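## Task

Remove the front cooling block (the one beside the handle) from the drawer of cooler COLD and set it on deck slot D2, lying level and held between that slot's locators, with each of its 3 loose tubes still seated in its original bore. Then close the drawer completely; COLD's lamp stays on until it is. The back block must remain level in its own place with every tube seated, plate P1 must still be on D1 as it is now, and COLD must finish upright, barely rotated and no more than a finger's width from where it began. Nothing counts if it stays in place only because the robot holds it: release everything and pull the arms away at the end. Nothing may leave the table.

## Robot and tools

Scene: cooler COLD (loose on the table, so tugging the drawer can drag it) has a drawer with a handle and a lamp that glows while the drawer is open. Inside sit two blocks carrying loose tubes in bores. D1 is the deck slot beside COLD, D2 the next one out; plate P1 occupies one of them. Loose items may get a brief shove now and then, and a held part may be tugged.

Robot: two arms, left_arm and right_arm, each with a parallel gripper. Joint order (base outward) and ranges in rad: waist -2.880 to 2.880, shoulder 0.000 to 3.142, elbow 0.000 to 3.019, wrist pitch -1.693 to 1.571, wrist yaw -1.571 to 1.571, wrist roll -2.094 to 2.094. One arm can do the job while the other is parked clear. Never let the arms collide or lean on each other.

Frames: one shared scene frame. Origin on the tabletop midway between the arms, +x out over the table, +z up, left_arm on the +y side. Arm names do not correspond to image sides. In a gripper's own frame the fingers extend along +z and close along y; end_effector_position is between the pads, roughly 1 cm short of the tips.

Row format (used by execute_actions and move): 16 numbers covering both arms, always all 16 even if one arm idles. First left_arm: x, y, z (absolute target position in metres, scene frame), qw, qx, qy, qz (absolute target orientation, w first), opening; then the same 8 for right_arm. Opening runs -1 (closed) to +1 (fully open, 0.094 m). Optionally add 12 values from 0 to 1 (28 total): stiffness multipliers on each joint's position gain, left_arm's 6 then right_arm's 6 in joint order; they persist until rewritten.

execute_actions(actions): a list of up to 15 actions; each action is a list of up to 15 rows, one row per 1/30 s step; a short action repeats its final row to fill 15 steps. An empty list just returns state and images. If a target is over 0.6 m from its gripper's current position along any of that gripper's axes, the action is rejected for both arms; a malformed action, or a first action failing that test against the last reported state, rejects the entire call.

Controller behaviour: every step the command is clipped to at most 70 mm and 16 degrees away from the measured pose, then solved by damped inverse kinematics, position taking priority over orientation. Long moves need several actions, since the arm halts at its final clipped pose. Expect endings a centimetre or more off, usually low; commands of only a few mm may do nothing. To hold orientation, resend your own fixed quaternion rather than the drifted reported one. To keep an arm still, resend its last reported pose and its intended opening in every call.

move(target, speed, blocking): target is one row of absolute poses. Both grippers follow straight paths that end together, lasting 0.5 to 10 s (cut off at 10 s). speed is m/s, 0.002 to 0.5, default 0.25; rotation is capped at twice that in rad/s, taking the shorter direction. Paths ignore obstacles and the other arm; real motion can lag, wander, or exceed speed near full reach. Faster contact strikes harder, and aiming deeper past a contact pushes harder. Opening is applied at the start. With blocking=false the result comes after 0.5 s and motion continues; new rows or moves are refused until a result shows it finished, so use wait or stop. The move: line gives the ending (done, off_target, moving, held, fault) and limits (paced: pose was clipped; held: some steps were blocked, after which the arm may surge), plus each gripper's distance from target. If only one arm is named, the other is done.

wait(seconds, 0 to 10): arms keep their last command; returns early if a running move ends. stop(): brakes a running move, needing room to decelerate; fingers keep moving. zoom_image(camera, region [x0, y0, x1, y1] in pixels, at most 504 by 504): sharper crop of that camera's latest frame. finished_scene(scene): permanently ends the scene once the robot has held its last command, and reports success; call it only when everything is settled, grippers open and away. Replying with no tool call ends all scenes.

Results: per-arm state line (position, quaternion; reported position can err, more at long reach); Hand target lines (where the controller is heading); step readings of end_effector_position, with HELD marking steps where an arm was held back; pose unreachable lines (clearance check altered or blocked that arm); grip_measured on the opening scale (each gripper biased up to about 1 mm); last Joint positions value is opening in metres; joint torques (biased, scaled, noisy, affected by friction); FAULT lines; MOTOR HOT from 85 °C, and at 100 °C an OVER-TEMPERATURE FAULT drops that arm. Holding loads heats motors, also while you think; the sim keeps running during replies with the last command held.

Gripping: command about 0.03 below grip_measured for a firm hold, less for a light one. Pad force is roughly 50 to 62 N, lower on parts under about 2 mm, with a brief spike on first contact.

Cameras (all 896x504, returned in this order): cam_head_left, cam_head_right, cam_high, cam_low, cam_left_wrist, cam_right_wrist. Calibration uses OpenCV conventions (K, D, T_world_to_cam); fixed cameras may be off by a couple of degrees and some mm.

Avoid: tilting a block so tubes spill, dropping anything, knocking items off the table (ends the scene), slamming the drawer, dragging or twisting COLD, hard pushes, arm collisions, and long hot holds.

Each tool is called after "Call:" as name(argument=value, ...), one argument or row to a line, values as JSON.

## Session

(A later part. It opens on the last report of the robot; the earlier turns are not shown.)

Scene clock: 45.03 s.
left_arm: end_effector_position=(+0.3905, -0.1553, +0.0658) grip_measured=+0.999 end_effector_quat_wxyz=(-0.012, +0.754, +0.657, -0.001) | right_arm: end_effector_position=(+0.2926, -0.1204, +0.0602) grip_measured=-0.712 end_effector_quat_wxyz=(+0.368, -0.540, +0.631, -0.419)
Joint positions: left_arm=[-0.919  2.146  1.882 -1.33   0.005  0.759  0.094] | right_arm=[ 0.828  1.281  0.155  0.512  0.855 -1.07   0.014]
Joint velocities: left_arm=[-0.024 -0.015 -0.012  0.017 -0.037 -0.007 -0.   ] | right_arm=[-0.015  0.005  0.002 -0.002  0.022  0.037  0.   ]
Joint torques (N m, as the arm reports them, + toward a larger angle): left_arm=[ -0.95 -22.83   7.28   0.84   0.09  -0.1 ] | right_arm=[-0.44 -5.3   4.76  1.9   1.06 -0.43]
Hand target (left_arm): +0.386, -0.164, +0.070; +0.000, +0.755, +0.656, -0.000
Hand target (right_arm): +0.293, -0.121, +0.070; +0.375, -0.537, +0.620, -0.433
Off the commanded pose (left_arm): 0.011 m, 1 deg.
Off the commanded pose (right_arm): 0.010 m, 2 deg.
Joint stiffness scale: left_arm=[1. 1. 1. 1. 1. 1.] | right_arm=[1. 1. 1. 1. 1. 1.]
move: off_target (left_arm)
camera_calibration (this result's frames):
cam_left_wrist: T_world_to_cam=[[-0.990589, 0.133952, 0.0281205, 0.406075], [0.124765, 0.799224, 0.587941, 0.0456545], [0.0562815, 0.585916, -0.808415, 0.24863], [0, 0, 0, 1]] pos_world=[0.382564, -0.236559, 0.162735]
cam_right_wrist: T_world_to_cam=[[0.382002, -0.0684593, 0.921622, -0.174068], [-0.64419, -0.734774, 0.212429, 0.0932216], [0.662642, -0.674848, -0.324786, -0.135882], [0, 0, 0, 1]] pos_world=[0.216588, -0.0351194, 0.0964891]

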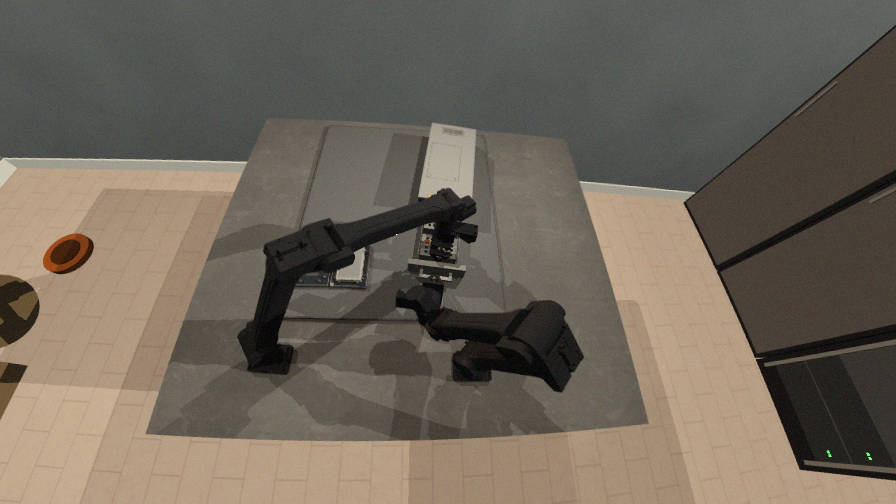

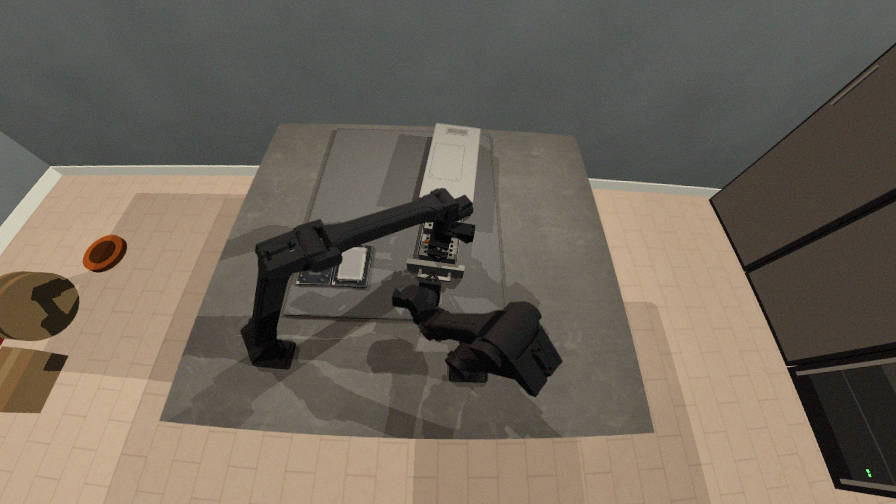

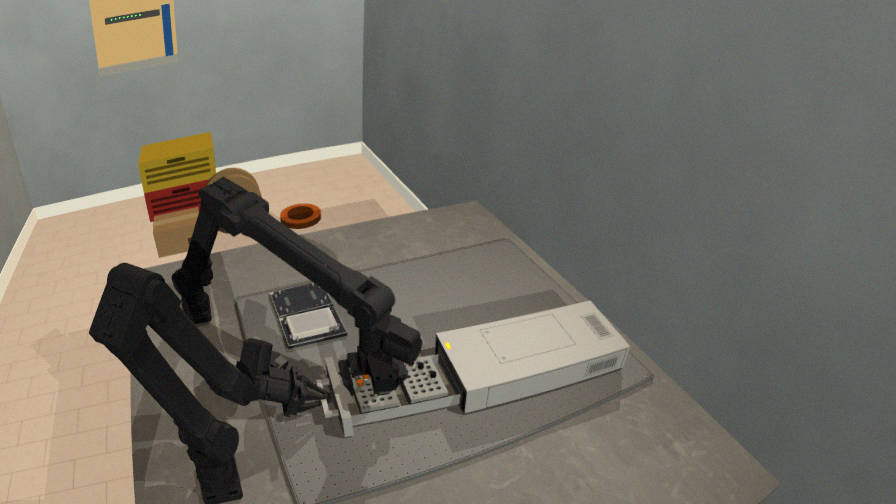

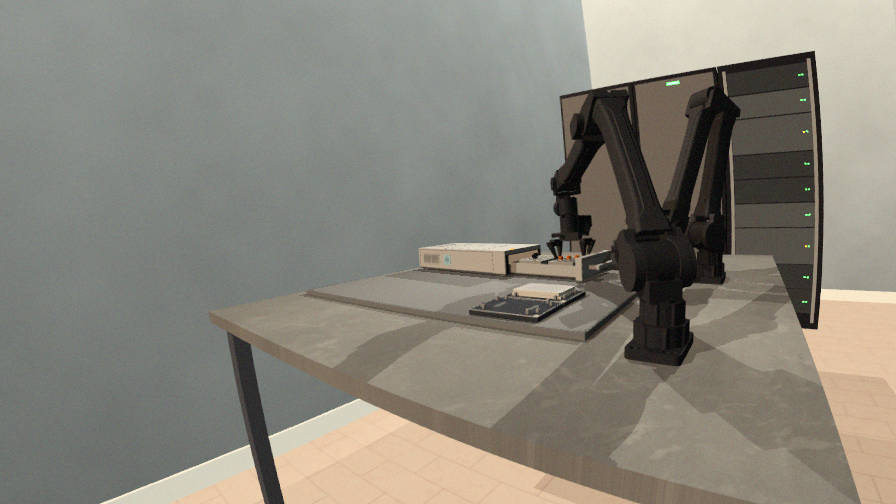

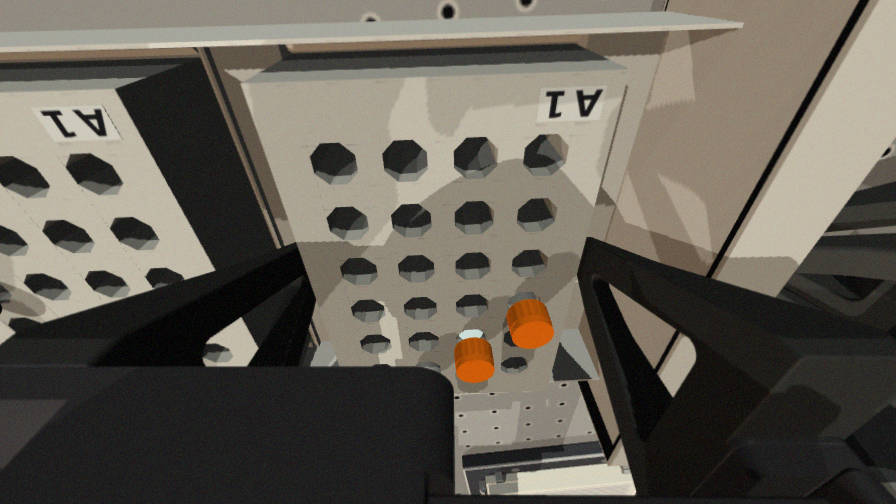

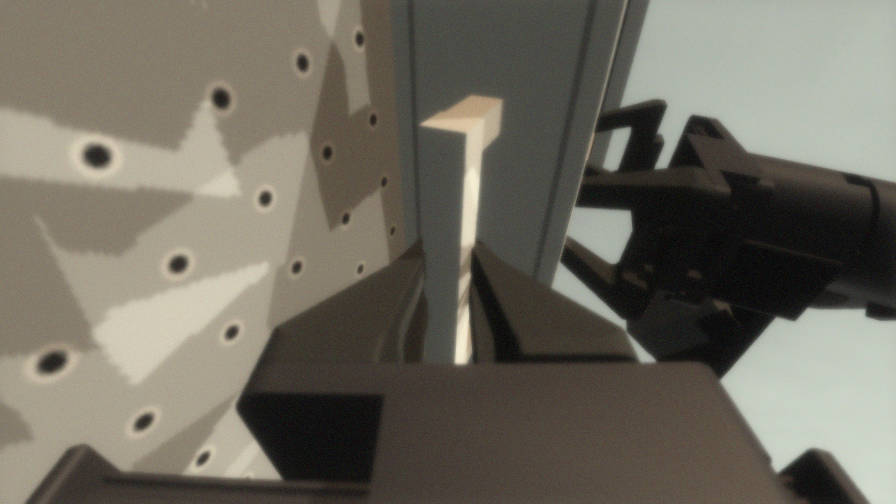

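Good. Grip and lift.

Call:
move(
  target=[0.387,-0.162,0.07,0,0.755,0.656,0,0.6,0.293,-0.121,0.07,0.376,-0.537,0.618,-0.433,-1],
  speed=0.04,
)

Call:
move(
  target=[0.388,-0.158,0.19,0,0.755,0.656,0,0.6,0.293,-0.121,0.07,0.376,-0.537,0.618,-0.433,-1],
  speed=0.08,
)

Scene clock: 48.30 s.
left_arm: end_effector_position=(+0.3911, -0.1553, +0.0654) grip_measured=+0.804 end_effector_quat_wxyz=(-0.011, +0.754, +0.657, +0.000) | right_arm: end_effector_position=(+0.2926, -0.1203, +0.0602) grip_measured=-0.712 end_effector_quat_wxyz=(+0.368, -0.540, +0.630, -0.419)
Joint positions: left_arm=[-0.919  2.146  1.881 -1.327  0.002  0.758  0.085] | right_arm=[ 0.828  1.282  0.155  0.513  0.854 -1.07   0.014]
Joint velocities: left_arm=[-0.015 -0.005  0.002  0.002 -0.066  0.037  0.   ] | right_arm=[-0.005 -0.015 -0.012  0.002 -0.007  0.051  0.   ]
Joint torques (N m, as the arm reports them, + toward a larger angle): left_arm=[ -0.7  -23.22   6.95   0.75   0.21  -0.05] | right_arm=[-0.45 -5.37  4.74  1.88  1.07 -0.43]
Hand target (left_arm): +0.387, -0.162, +0.070; -0.000, +0.755, +0.656, -0.000
Hand target (right_arm): +0.293, -0.121, +0.070; +0.375, -0.537, +0.620, -0.432
Off the commanded pose (left_arm): 0.009 m, 1 deg.
Off the commanded pose (right_arm): 0.010 m, 2 deg.
Joint stiffness scale: left_arm=[1. 1. 1. 1. 1. 1.] | right_arm=[1. 1. 1. 1. 1. 1.]
move: done
camera_calibration (this result's frames):
cam_left_wrist: T_world_to_cam=[[-0.990725, 0.133637, 0.0245881, 0.406947], [0.1224, 0.799125, 0.588572, 0.0466856], [0.0590061, 0.586123, -0.808071, 0.247176], [0, 0, 0, 1]] pos_world=[0.382874, -0.236567, 0.162252]
cam_right_wrist: T_world_to_cam=[[0.381928, -0.0687345, 0.921633, -0.174071], [-0.643982, -0.735066, 0.212048, 0.0932477], [0.662886, -0.674502, -0.325006, -0.13586], [0, 0, 0, 1]] pos_world=[0.216592, -0.0350595, 0.0965011]

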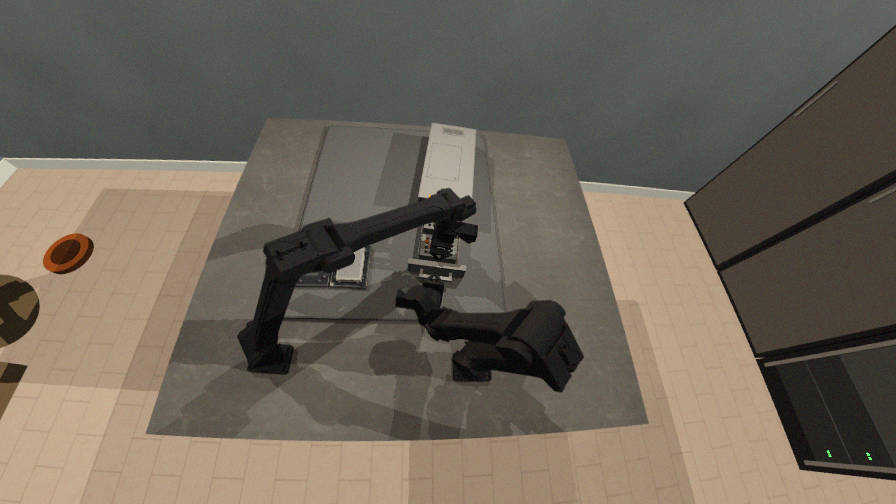

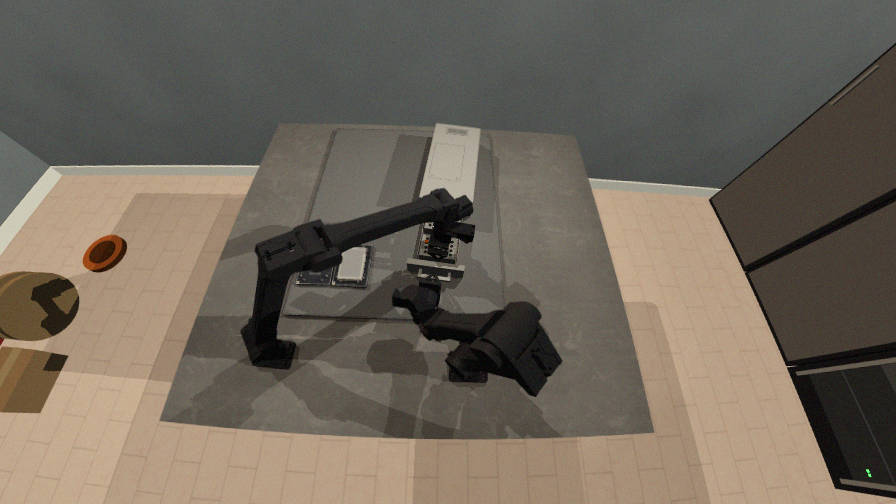

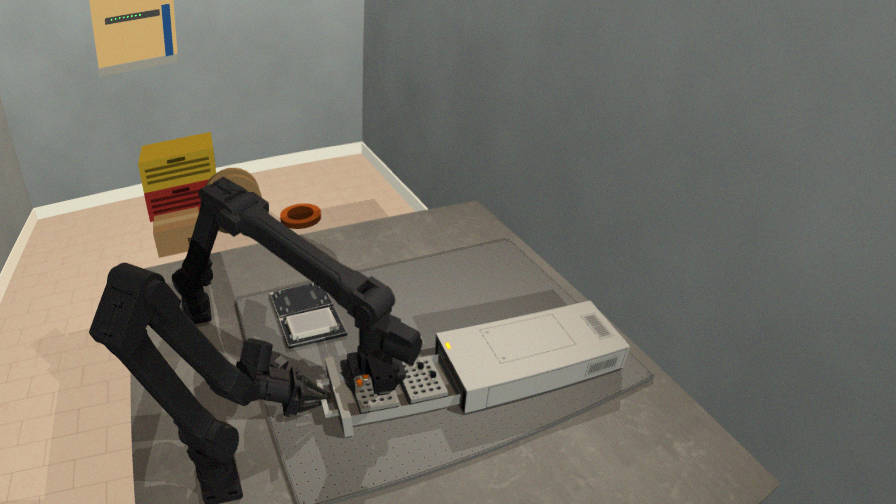

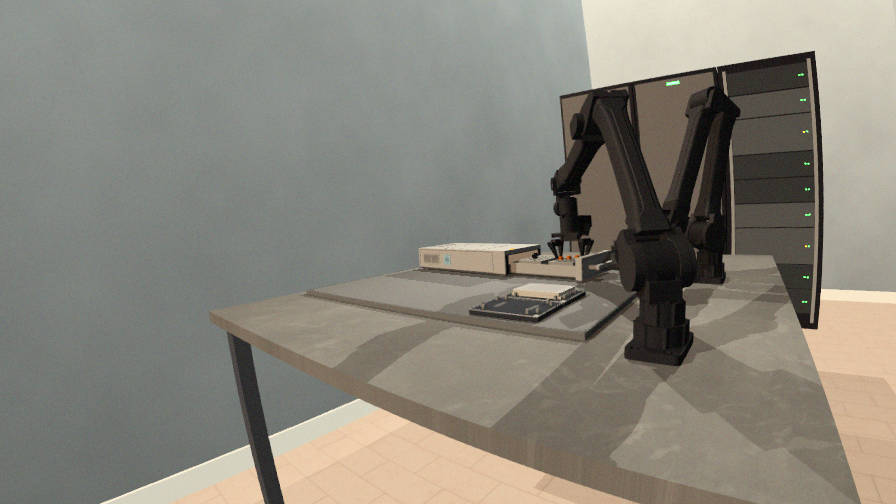

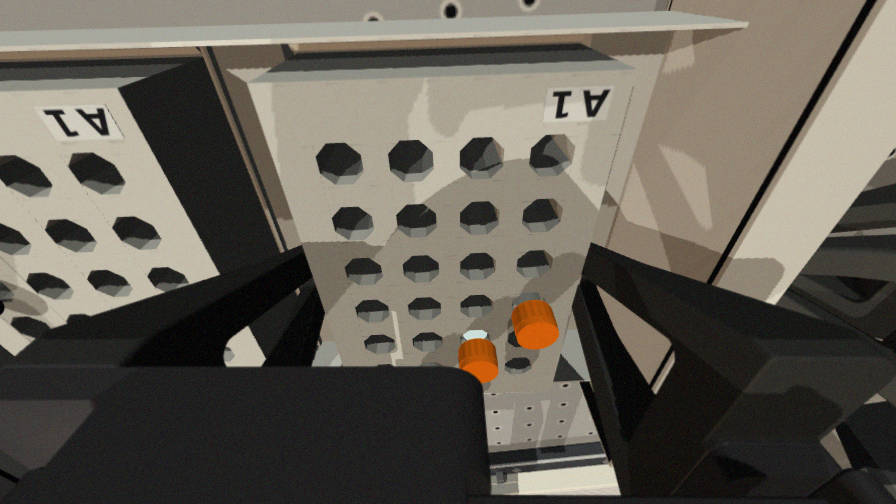

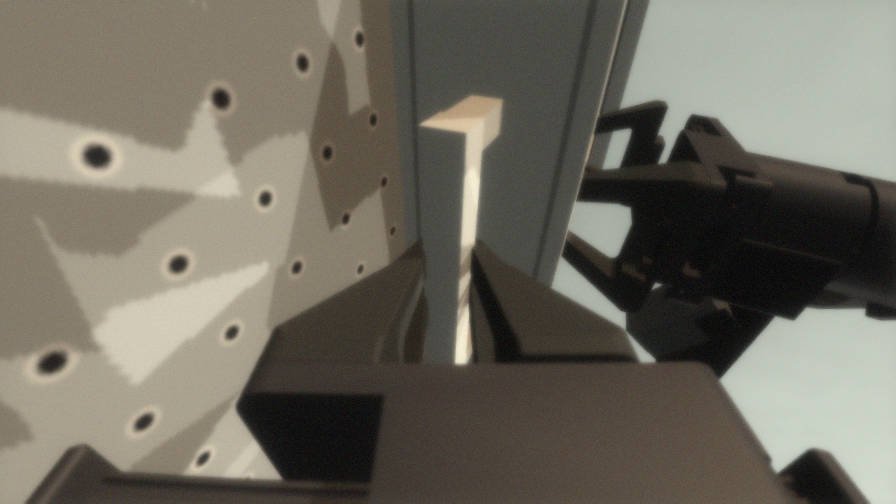

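Scene clock: 50.10 s.
left_arm: end_effector_position=(+0.3812, -0.1485, +0.0730) grip_measured=+0.804 end_effector_quat_wxyz=(-0.041, +0.755, +0.655, -0.000) | right_arm: end_effector_position=(+0.2927, -0.1202, +0.0603) grip_measured=-0.712 end_effector_quat_wxyz=(+0.368, -0.540, +0.630, -0.419)
Joint positions: left_arm=[-0.924  2.151  1.907 -1.409  0.008  0.759  0.085] | right_arm=[ 0.828  1.282  0.155  0.514  0.854 -1.071  0.014]
Joint velocities: left_arm=[-0.005  0.005  0.017 -0.012 -0.007 -0.007  0.001] | right_arm=[ 0.005 -0.015 -0.017 -0.002 -0.022 -0.007  0.   ]
Joint torques (N m, as the arm reports them, + toward a larger angle): left_arm=[  0.05 -29.19  10.99  -2.3   -0.06   0.  ] | right_arm=[-0.43 -5.4   4.73  1.86  1.08 -0.42]
Hand target (left_arm): +0.385, -0.154, +0.141; +0.000, +0.755, +0.656, -0.000
Hand target (right_arm): +0.293, -0.121, +0.070; +0.375, -0.537, +0.620, -0.432
Off the commanded pose (left_arm): 0.118 m, 5 deg; position clipped at the last step of the last action.
Off the commanded pose (right_arm): 0.010 m, 2 deg.
Joint stiffness scale: left_arm=[1. 1. 1. 1. 1. 1.] | right_arm=[1. 1. 1. 1. 1. 1.]
move: off_target (left_arm); limits=paced
camera_calibration (this result's frames):
cam_left_wrist: T_world_to_cam=[[-0.988128, 0.136439, 0.0706186, 0.392064], [0.1507, 0.77144, 0.618199, 0.0208999], [0.0298683, 0.621502, -0.782843, 0.264425], [0, 0, 0, 1]] pos_world=[0.376362, -0.233956, 0.166396]
cam_right_wrist: T_world_to_cam=[[0.381555, -0.0684893, 0.921805, -0.174028], [-0.643861, -0.735221, 0.211881, 0.0932828], [0.663219, -0.674359, -0.324625, -0.135938], [0, 0, 0, 1]] pos_world=[0.216619, -0.0350063, 0.0965264]

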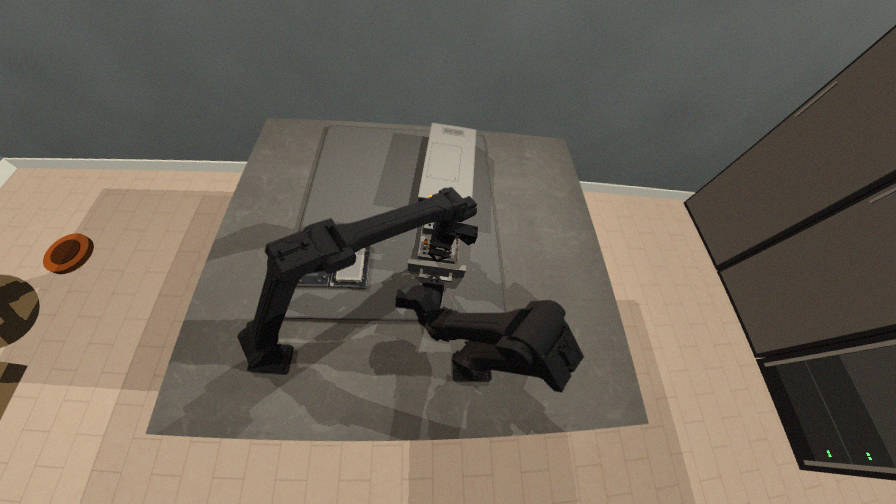

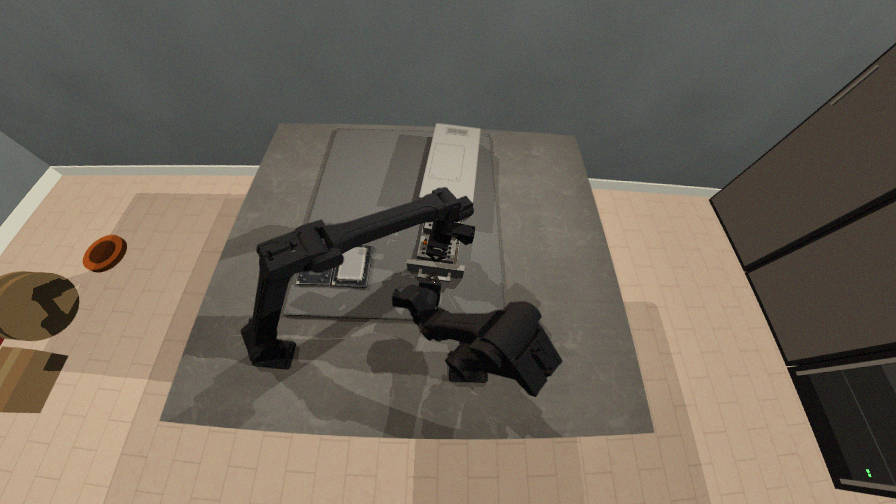

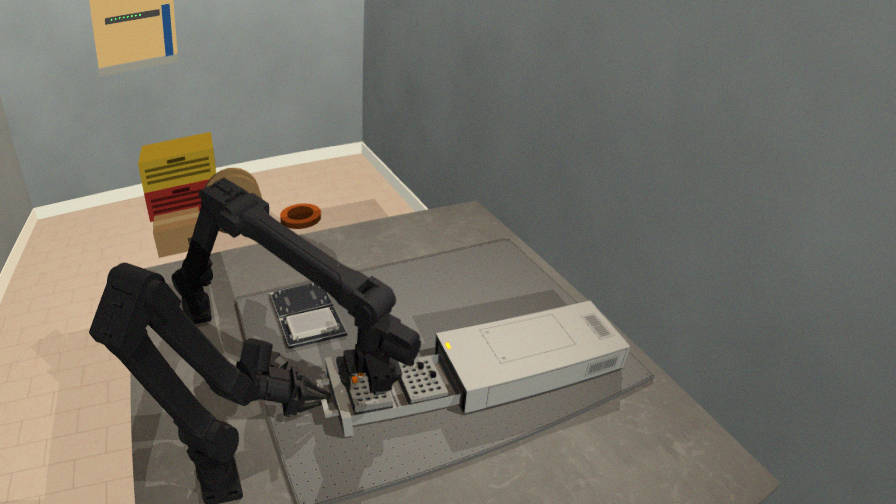

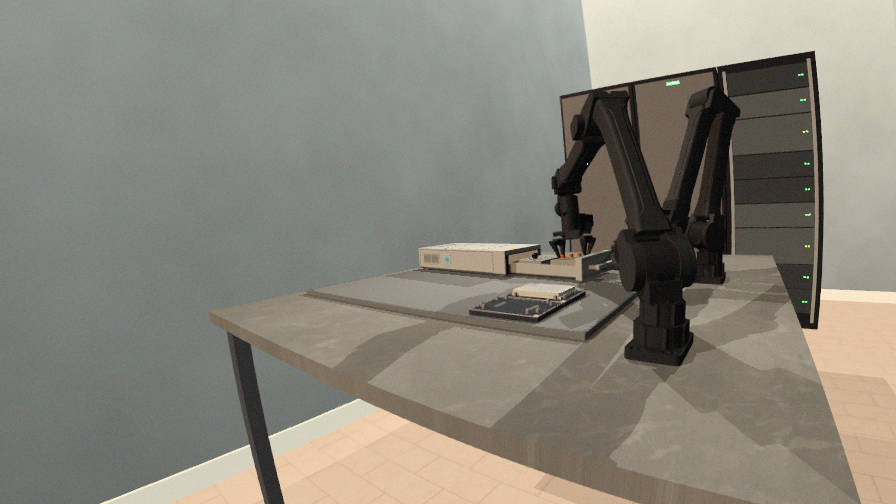

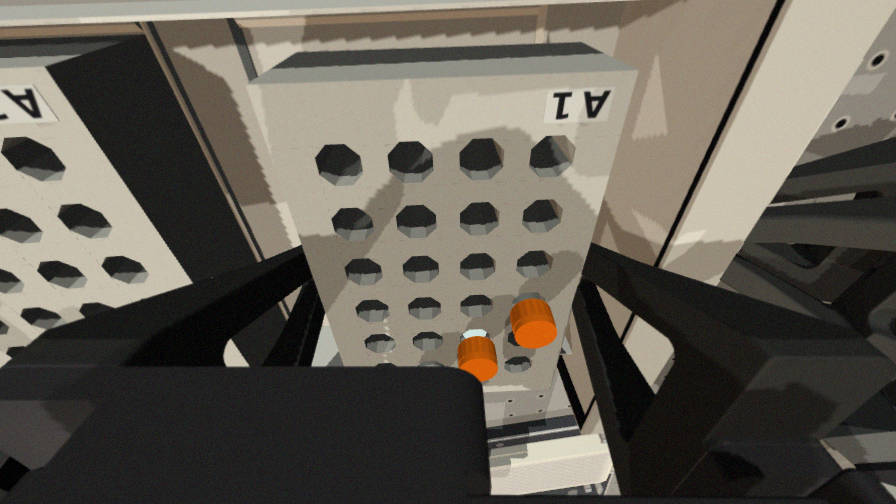

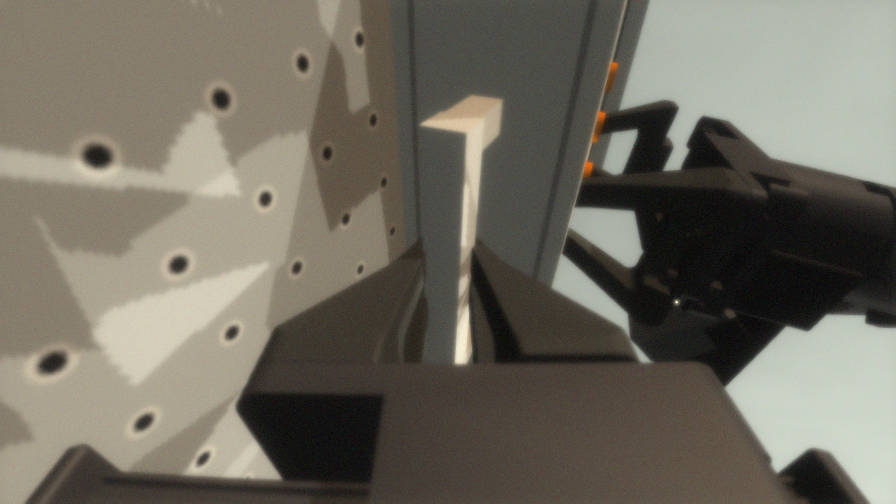

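Call:
move(
  target=[0.403,-0.168,0.135,0,0.755,0.656,0,0.6,0.293,-0.121,0.07,0.376,-0.537,0.618,-0.433,-1],
  speed=0.06,
)

Scene clock: 54.13 s.
left_arm: end_effector_position=(+0.3824, -0.1498, +0.0741) grip_measured=+0.804 end_effector_quat_wxyz=(-0.052, +0.754, +0.655, +0.001) | right_arm: end_effector_position=(+0.2927, -0.1203, +0.0602) grip_measured=-0.712 end_effector_quat_wxyz=(+0.368, -0.540, +0.630, -0.419)
Joint positions: left_arm=[-0.924  2.172  1.945 -1.448  0.007  0.759  0.085] | right_arm=[ 0.828  1.283  0.155  0.514  0.855 -1.07   0.014]
Joint velocities: left_arm=[-0.015 -0.005  0.012  0.002 -0.007 -0.037 -0.   ] | right_arm=[-0.015 -0.024 -0.002 -0.012  0.007 -0.022 -0.   ]
Joint torques (N m, as the arm reports them, + toward a larger angle): left_arm=[  0.72 -26.52  13.61  -1.66  -0.02   0.09] | right_arm=[-0.45 -5.43  4.73  1.85  1.06 -0.42]
Hand target (left_arm): +0.400, -0.164, +0.135; +0.001, +0.755, +0.656, -0.000
Hand target (right_arm): +0.293, -0.121, +0.070; +0.375, -0.537, +0.620, -0.432
Off the commanded pose (left_arm): 0.067 m, 6 deg.
Off the commanded pose (right_arm): 0.010 m, 2 deg.
Joint stiffness scale: left_arm=[1. 1. 1. 1. 1. 1.] | right_arm=[1. 1. 1. 1. 1. 1.]
move: off_target (left_arm)
camera_calibration (this result's frames):
cam_left_wrist: T_world_to_cam=[[-0.987171, 0.135063, 0.0851531, 0.3917], [0.15834, 0.75955, 0.630882, 0.015407], [0.0205307, 0.636272, -0.771192, 0.271039], [0, 0, 0, 1]] pos_world=[0.37867, -0.237061, 0.165949]
cam_right_wrist: T_world_to_cam=[[0.381331, -0.0688461, 0.921871, -0.174001], [-0.64424, -0.734969, 0.211601, 0.0934175], [0.662979, -0.674597, -0.32462, -0.135944], [0, 0, 0, 1]] pos_world=[0.216663, -0.0350274, 0.0965095]

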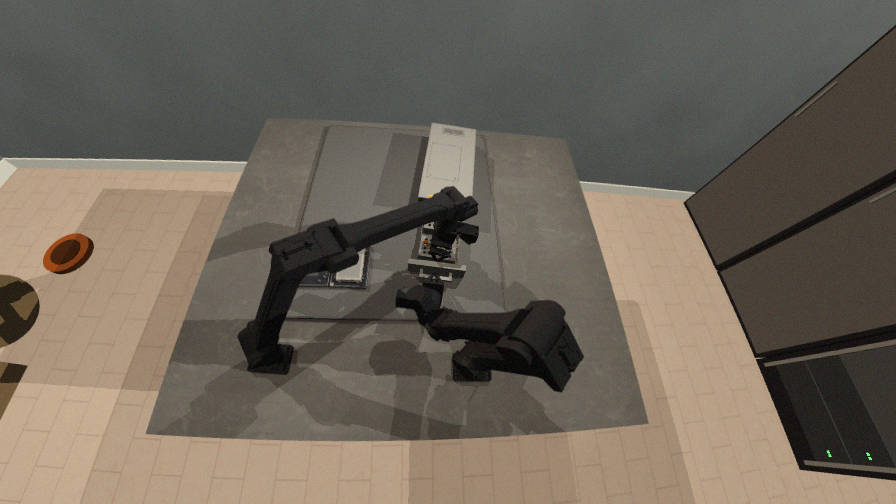

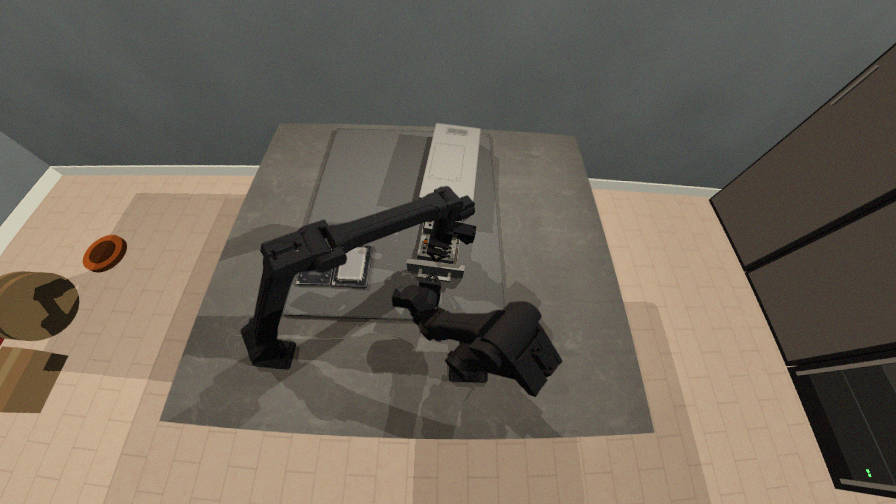

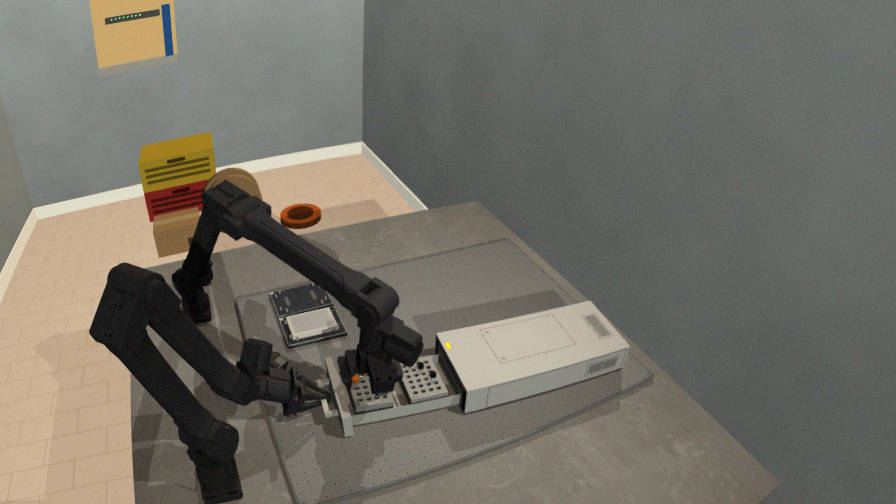

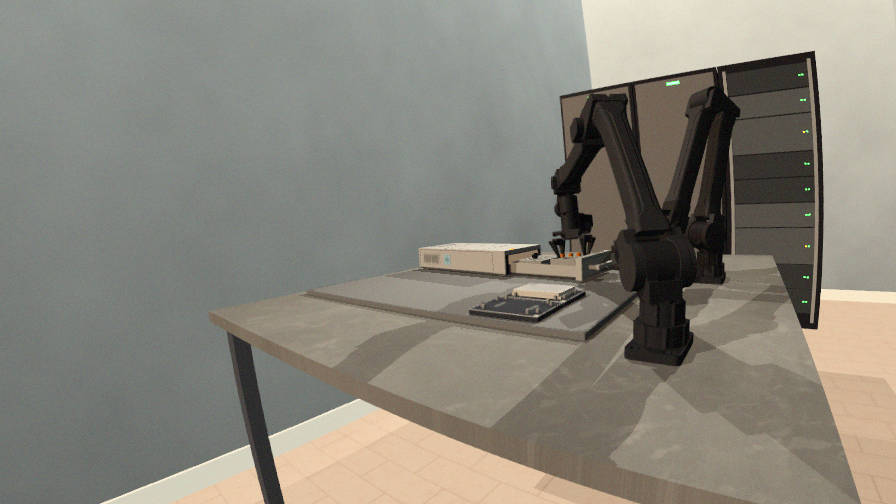

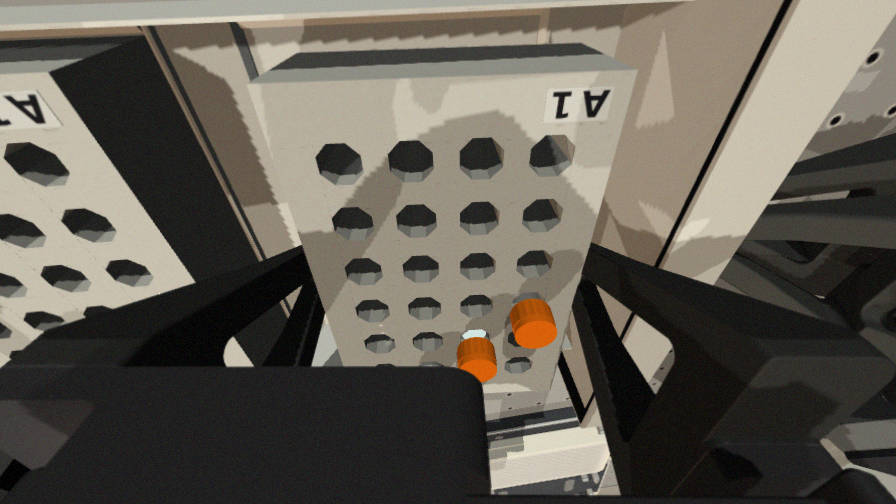

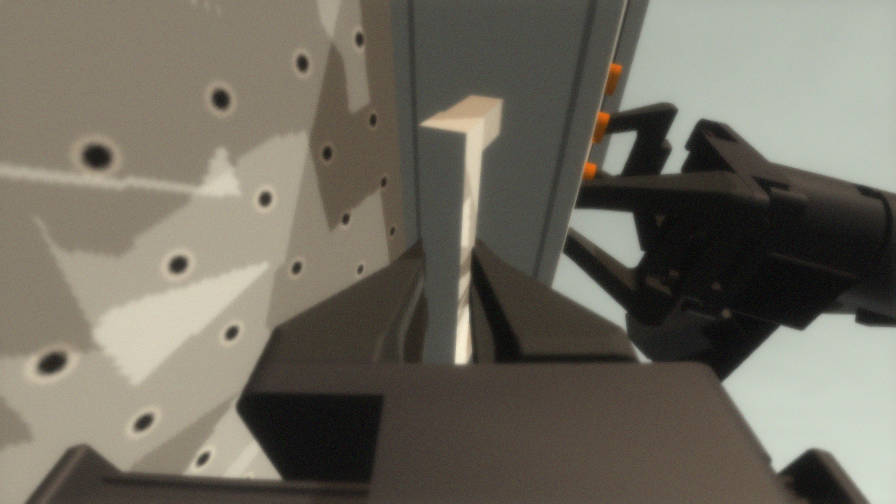

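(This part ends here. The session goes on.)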